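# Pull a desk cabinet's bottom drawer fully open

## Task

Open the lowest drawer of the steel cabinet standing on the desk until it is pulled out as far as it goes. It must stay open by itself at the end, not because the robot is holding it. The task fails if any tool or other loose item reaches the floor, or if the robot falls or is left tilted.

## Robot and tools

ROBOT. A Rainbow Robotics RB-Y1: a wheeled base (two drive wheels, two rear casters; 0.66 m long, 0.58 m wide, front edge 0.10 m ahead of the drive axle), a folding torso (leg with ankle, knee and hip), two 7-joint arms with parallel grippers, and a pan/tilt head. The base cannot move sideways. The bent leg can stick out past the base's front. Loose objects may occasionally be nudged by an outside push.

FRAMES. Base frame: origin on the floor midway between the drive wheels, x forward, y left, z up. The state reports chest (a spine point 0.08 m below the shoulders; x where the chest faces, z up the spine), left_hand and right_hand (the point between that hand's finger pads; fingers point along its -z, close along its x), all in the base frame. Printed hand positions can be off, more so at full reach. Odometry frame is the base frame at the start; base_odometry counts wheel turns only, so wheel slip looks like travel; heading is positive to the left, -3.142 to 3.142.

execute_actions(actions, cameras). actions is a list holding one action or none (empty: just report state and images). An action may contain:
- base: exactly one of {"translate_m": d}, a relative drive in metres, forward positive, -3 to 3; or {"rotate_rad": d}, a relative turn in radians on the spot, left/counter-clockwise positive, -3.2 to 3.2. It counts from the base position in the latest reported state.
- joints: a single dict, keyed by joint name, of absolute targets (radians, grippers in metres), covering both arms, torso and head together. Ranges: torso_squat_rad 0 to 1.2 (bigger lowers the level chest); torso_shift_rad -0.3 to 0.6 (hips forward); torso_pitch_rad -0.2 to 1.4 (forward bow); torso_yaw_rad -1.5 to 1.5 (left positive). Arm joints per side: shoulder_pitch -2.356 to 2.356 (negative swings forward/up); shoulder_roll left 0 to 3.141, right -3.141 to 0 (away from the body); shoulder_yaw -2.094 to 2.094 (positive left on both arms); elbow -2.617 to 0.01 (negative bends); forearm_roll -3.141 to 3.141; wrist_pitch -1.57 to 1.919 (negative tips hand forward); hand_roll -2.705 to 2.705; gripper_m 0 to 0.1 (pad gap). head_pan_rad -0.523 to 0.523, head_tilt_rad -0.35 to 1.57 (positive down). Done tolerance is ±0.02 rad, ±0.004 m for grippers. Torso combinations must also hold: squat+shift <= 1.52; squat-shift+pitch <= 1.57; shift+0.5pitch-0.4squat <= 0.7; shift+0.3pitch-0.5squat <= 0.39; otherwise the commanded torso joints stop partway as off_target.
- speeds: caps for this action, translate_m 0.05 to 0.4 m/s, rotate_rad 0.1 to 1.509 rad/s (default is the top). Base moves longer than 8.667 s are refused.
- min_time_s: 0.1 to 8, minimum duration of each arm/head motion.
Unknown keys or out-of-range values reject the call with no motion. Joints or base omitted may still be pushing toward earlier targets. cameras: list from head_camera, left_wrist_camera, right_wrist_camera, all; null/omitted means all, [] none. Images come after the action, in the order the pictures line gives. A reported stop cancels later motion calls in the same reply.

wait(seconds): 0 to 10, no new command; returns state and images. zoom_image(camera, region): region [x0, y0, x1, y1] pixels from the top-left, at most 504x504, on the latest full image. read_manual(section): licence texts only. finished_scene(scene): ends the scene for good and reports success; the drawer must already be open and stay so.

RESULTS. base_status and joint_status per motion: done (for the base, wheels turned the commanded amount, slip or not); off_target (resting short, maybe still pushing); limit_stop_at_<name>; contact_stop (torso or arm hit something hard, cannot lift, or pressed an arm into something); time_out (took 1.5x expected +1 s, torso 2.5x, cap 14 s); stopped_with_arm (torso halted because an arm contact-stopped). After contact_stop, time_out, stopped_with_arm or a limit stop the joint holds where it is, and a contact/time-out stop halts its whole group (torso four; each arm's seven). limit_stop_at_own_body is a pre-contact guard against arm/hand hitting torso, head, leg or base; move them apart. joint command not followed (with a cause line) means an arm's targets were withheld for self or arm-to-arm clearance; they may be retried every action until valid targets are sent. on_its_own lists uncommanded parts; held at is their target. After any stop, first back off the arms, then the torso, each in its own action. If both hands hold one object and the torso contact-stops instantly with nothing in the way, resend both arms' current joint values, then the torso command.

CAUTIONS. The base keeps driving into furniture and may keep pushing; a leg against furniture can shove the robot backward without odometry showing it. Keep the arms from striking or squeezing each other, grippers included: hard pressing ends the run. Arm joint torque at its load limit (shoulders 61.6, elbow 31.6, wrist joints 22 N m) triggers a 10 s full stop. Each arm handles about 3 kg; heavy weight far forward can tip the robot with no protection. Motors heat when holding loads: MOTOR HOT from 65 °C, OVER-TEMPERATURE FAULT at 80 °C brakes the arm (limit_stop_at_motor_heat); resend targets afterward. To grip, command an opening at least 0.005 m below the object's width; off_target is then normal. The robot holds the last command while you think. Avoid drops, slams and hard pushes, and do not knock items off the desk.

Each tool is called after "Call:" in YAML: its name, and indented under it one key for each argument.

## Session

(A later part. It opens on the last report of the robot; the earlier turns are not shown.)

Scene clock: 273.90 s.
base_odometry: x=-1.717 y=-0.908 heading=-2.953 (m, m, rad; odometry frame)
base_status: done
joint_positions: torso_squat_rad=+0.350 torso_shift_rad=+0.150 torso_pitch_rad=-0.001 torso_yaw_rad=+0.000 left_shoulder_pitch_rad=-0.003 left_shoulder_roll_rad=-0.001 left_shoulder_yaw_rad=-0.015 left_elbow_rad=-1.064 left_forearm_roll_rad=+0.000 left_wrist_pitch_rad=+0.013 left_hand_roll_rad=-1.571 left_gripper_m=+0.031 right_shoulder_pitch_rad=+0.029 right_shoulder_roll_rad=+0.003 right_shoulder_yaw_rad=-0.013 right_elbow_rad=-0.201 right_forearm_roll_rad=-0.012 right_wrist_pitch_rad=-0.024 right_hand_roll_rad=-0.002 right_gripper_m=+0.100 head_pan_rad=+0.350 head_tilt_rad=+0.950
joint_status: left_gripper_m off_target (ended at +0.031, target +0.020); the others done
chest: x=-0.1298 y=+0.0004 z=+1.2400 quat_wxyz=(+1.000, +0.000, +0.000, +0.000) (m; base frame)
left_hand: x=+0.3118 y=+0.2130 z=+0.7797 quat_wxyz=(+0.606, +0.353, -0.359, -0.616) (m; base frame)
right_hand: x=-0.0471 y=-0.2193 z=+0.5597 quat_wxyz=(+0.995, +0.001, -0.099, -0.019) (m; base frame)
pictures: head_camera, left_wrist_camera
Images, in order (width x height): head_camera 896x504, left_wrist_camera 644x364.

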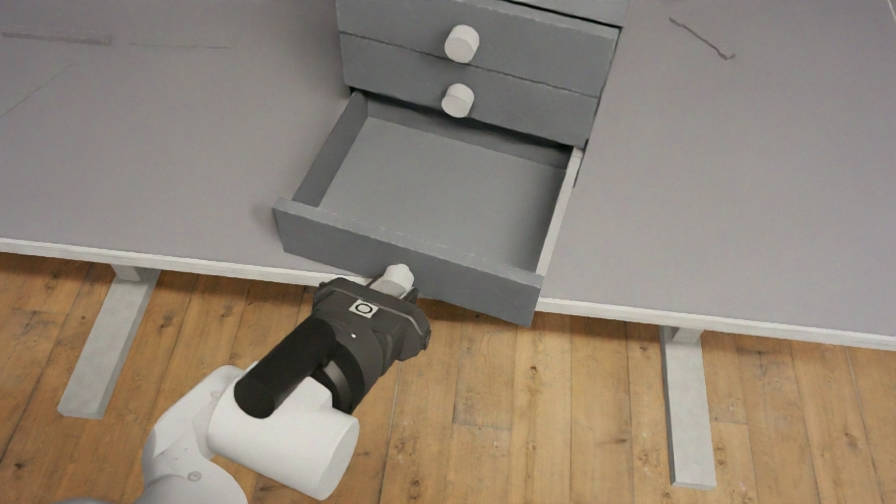

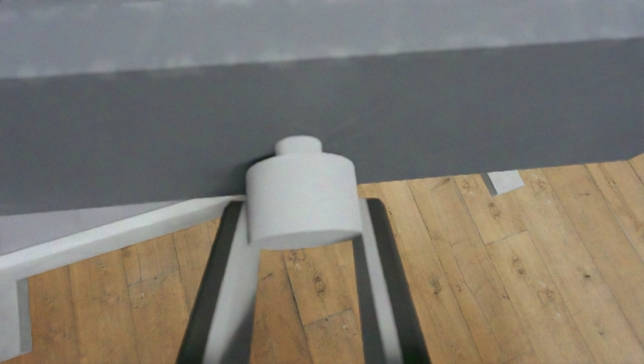

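The knob slid in the fingers, so the drawer has hit its end stop at about 0.20 m. I'll release it and back away.

Call:
execute_actions:
  actions:
    - {"joints": {"left_gripper_m": 0.07}}
  cameras: []

Call:
execute_actions:
  actions:
    - {"base": {"translate_m": -0.06}, "speeds": {"translate_m": 0.15}}
  cameras: ["head_camera", "left_wrist_camera"]

Scene clock: 278.27 s.
base_odometry: x=-1.717 y=-0.908 heading=-2.953 (m, m, rad; odometry frame)
base_status: not commanded
joint_positions: torso_squat_rad=+0.350 torso_shift_rad=+0.150 torso_pitch_rad=-0.001 torso_yaw_rad=+0.000 left_shoulder_pitch_rad=+0.000 left_shoulder_roll_rad=+0.000 left_shoulder_yaw_rad=-0.014 left_elbow_rad=-1.063 left_forearm_roll_rad=+0.000 left_wrist_pitch_rad=+0.013 left_hand_roll_rad=-1.571 left_gripper_m=+0.070 right_shoulder_pitch_rad=+0.029 right_shoulder_roll_rad=+0.003 right_shoulder_yaw_rad=-0.013 right_elbow_rad=-0.201 right_forearm_roll_rad=-0.012 right_wrist_pitch_rad=-0.024 right_hand_roll_rad=-0.002 right_gripper_m=+0.100 head_pan_rad=+0.350 head_tilt_rad=+0.950
joint_status: all done
chest: x=-0.1300 y=+0.0004 z=+1.2400 quat_wxyz=(+1.000, +0.000, +0.000, +0.000) (m; base frame)
left_hand: x=+0.3102 y=+0.2139 z=+0.7783 quat_wxyz=(+0.607, +0.352, -0.357, -0.616) (m; base frame)
right_hand: x=-0.0471 y=-0.2192 z=+0.5597 quat_wxyz=(+0.995, +0.001, -0.099, -0.019) (m; base frame)
pictures: none
No camera images: the call's "cameras" was empty. Leave "cameras" out to get every camera's image.

Scene clock: 279.37 s.
base_odometry: x=-1.658 y=-0.896 heading=-2.952 (m, m, rad; odometry frame)
base_status: done
joint_positions: torso_squat_rad=+0.350 torso_shift_rad=+0.150 torso_pitch_rad=-0.001 torso_yaw_rad=+0.000 left_shoulder_pitch_rad=+0.000 left_shoulder_roll_rad=+0.000 left_shoulder_yaw_rad=-0.014 left_elbow_rad=-1.063 left_forearm_roll_rad=+0.000 left_wrist_pitch_rad=+0.013 left_hand_roll_rad=-1.571 left_gripper_m=+0.070 right_shoulder_pitch_rad=+0.029 right_shoulder_roll_rad=+0.003 right_shoulder_yaw_rad=-0.013 right_elbow_rad=-0.201 right_forearm_roll_rad=-0.012 right_wrist_pitch_rad=-0.024 right_hand_roll_rad=-0.002 right_gripper_m=+0.100 head_pan_rad=+0.350 head_tilt_rad=+0.950
joint_status: not commanded
chest: x=-0.1301 y=+0.0004 z=+1.2400 quat_wxyz=(+1.000, +0.000, +0.000, +0.000) (m; base frame)
left_hand: x=+0.3100 y=+0.2140 z=+0.7782 quat_wxyz=(+0.607, +0.352, -0.357, -0.616) (m; base frame)
right_hand: x=-0.0472 y=-0.2192 z=+0.5597 quat_wxyz=(+0.995, +0.001, -0.099, -0.019) (m; base frame)
pictures: head_camera, left_wrist_camera
Images, in order (width x height): head_camera 896x504, left_wrist_camera 644x364.

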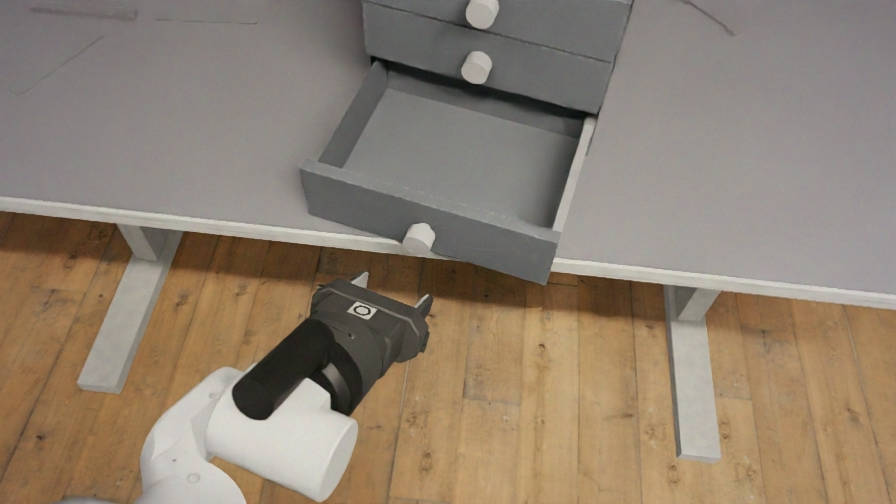

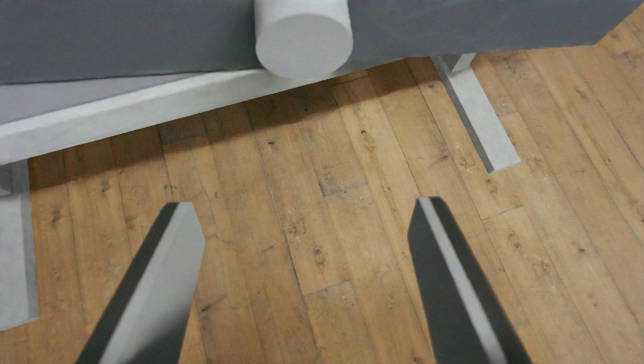

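Call:
execute_actions:
  actions: []
  cameras: ["head_camera"]

Scene clock: 281.07 s.
base_odometry: x=-1.658 y=-0.896 heading=-2.952 (m, m, rad; odometry frame)
base_status: done
joint_positions: torso_squat_rad=+0.350 torso_shift_rad=+0.150 torso_pitch_rad=-0.001 torso_yaw_rad=+0.000 left_shoulder_pitch_rad=+0.000 left_shoulder_roll_rad=+0.000 left_shoulder_yaw_rad=-0.014 left_elbow_rad=-1.063 left_forearm_roll_rad=+0.000 left_wrist_pitch_rad=+0.013 left_hand_roll_rad=-1.571 left_gripper_m=+0.070 right_shoulder_pitch_rad=+0.029 right_shoulder_roll_rad=+0.003 right_shoulder_yaw_rad=-0.013 right_elbow_rad=-0.201 right_forearm_roll_rad=-0.012 right_wrist_pitch_rad=-0.024 right_hand_roll_rad=-0.002 right_gripper_m=+0.100 head_pan_rad=+0.350 head_tilt_rad=+0.950
joint_status: not commanded
chest: x=-0.1300 y=+0.0004 z=+1.2400 quat_wxyz=(+1.000, +0.000, +0.000, +0.000) (m; base frame)
left_hand: x=+0.3100 y=+0.2140 z=+0.7782 quat_wxyz=(+0.607, +0.352, -0.357, -0.616) (m; base frame)
right_hand: x=-0.0472 y=-0.2192 z=+0.5597 quat_wxyz=(+0.995, +0.001, -0.099, -0.019) (m; base frame)
pictures: head_camera
Images, in order (width x height): head_camera 896x504.

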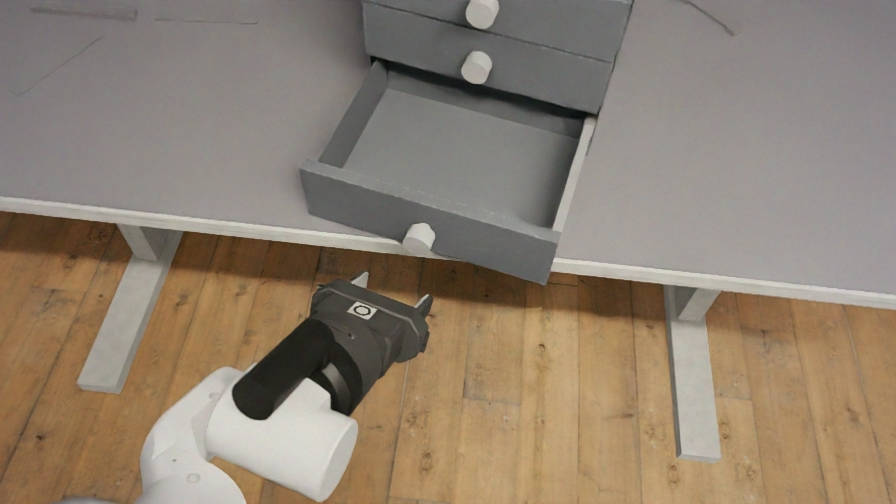

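The drawer stays open on its own, so I'm ending scene 1.

Call:
finished_scene:
  scene: 1

The scene is finished: the task was done.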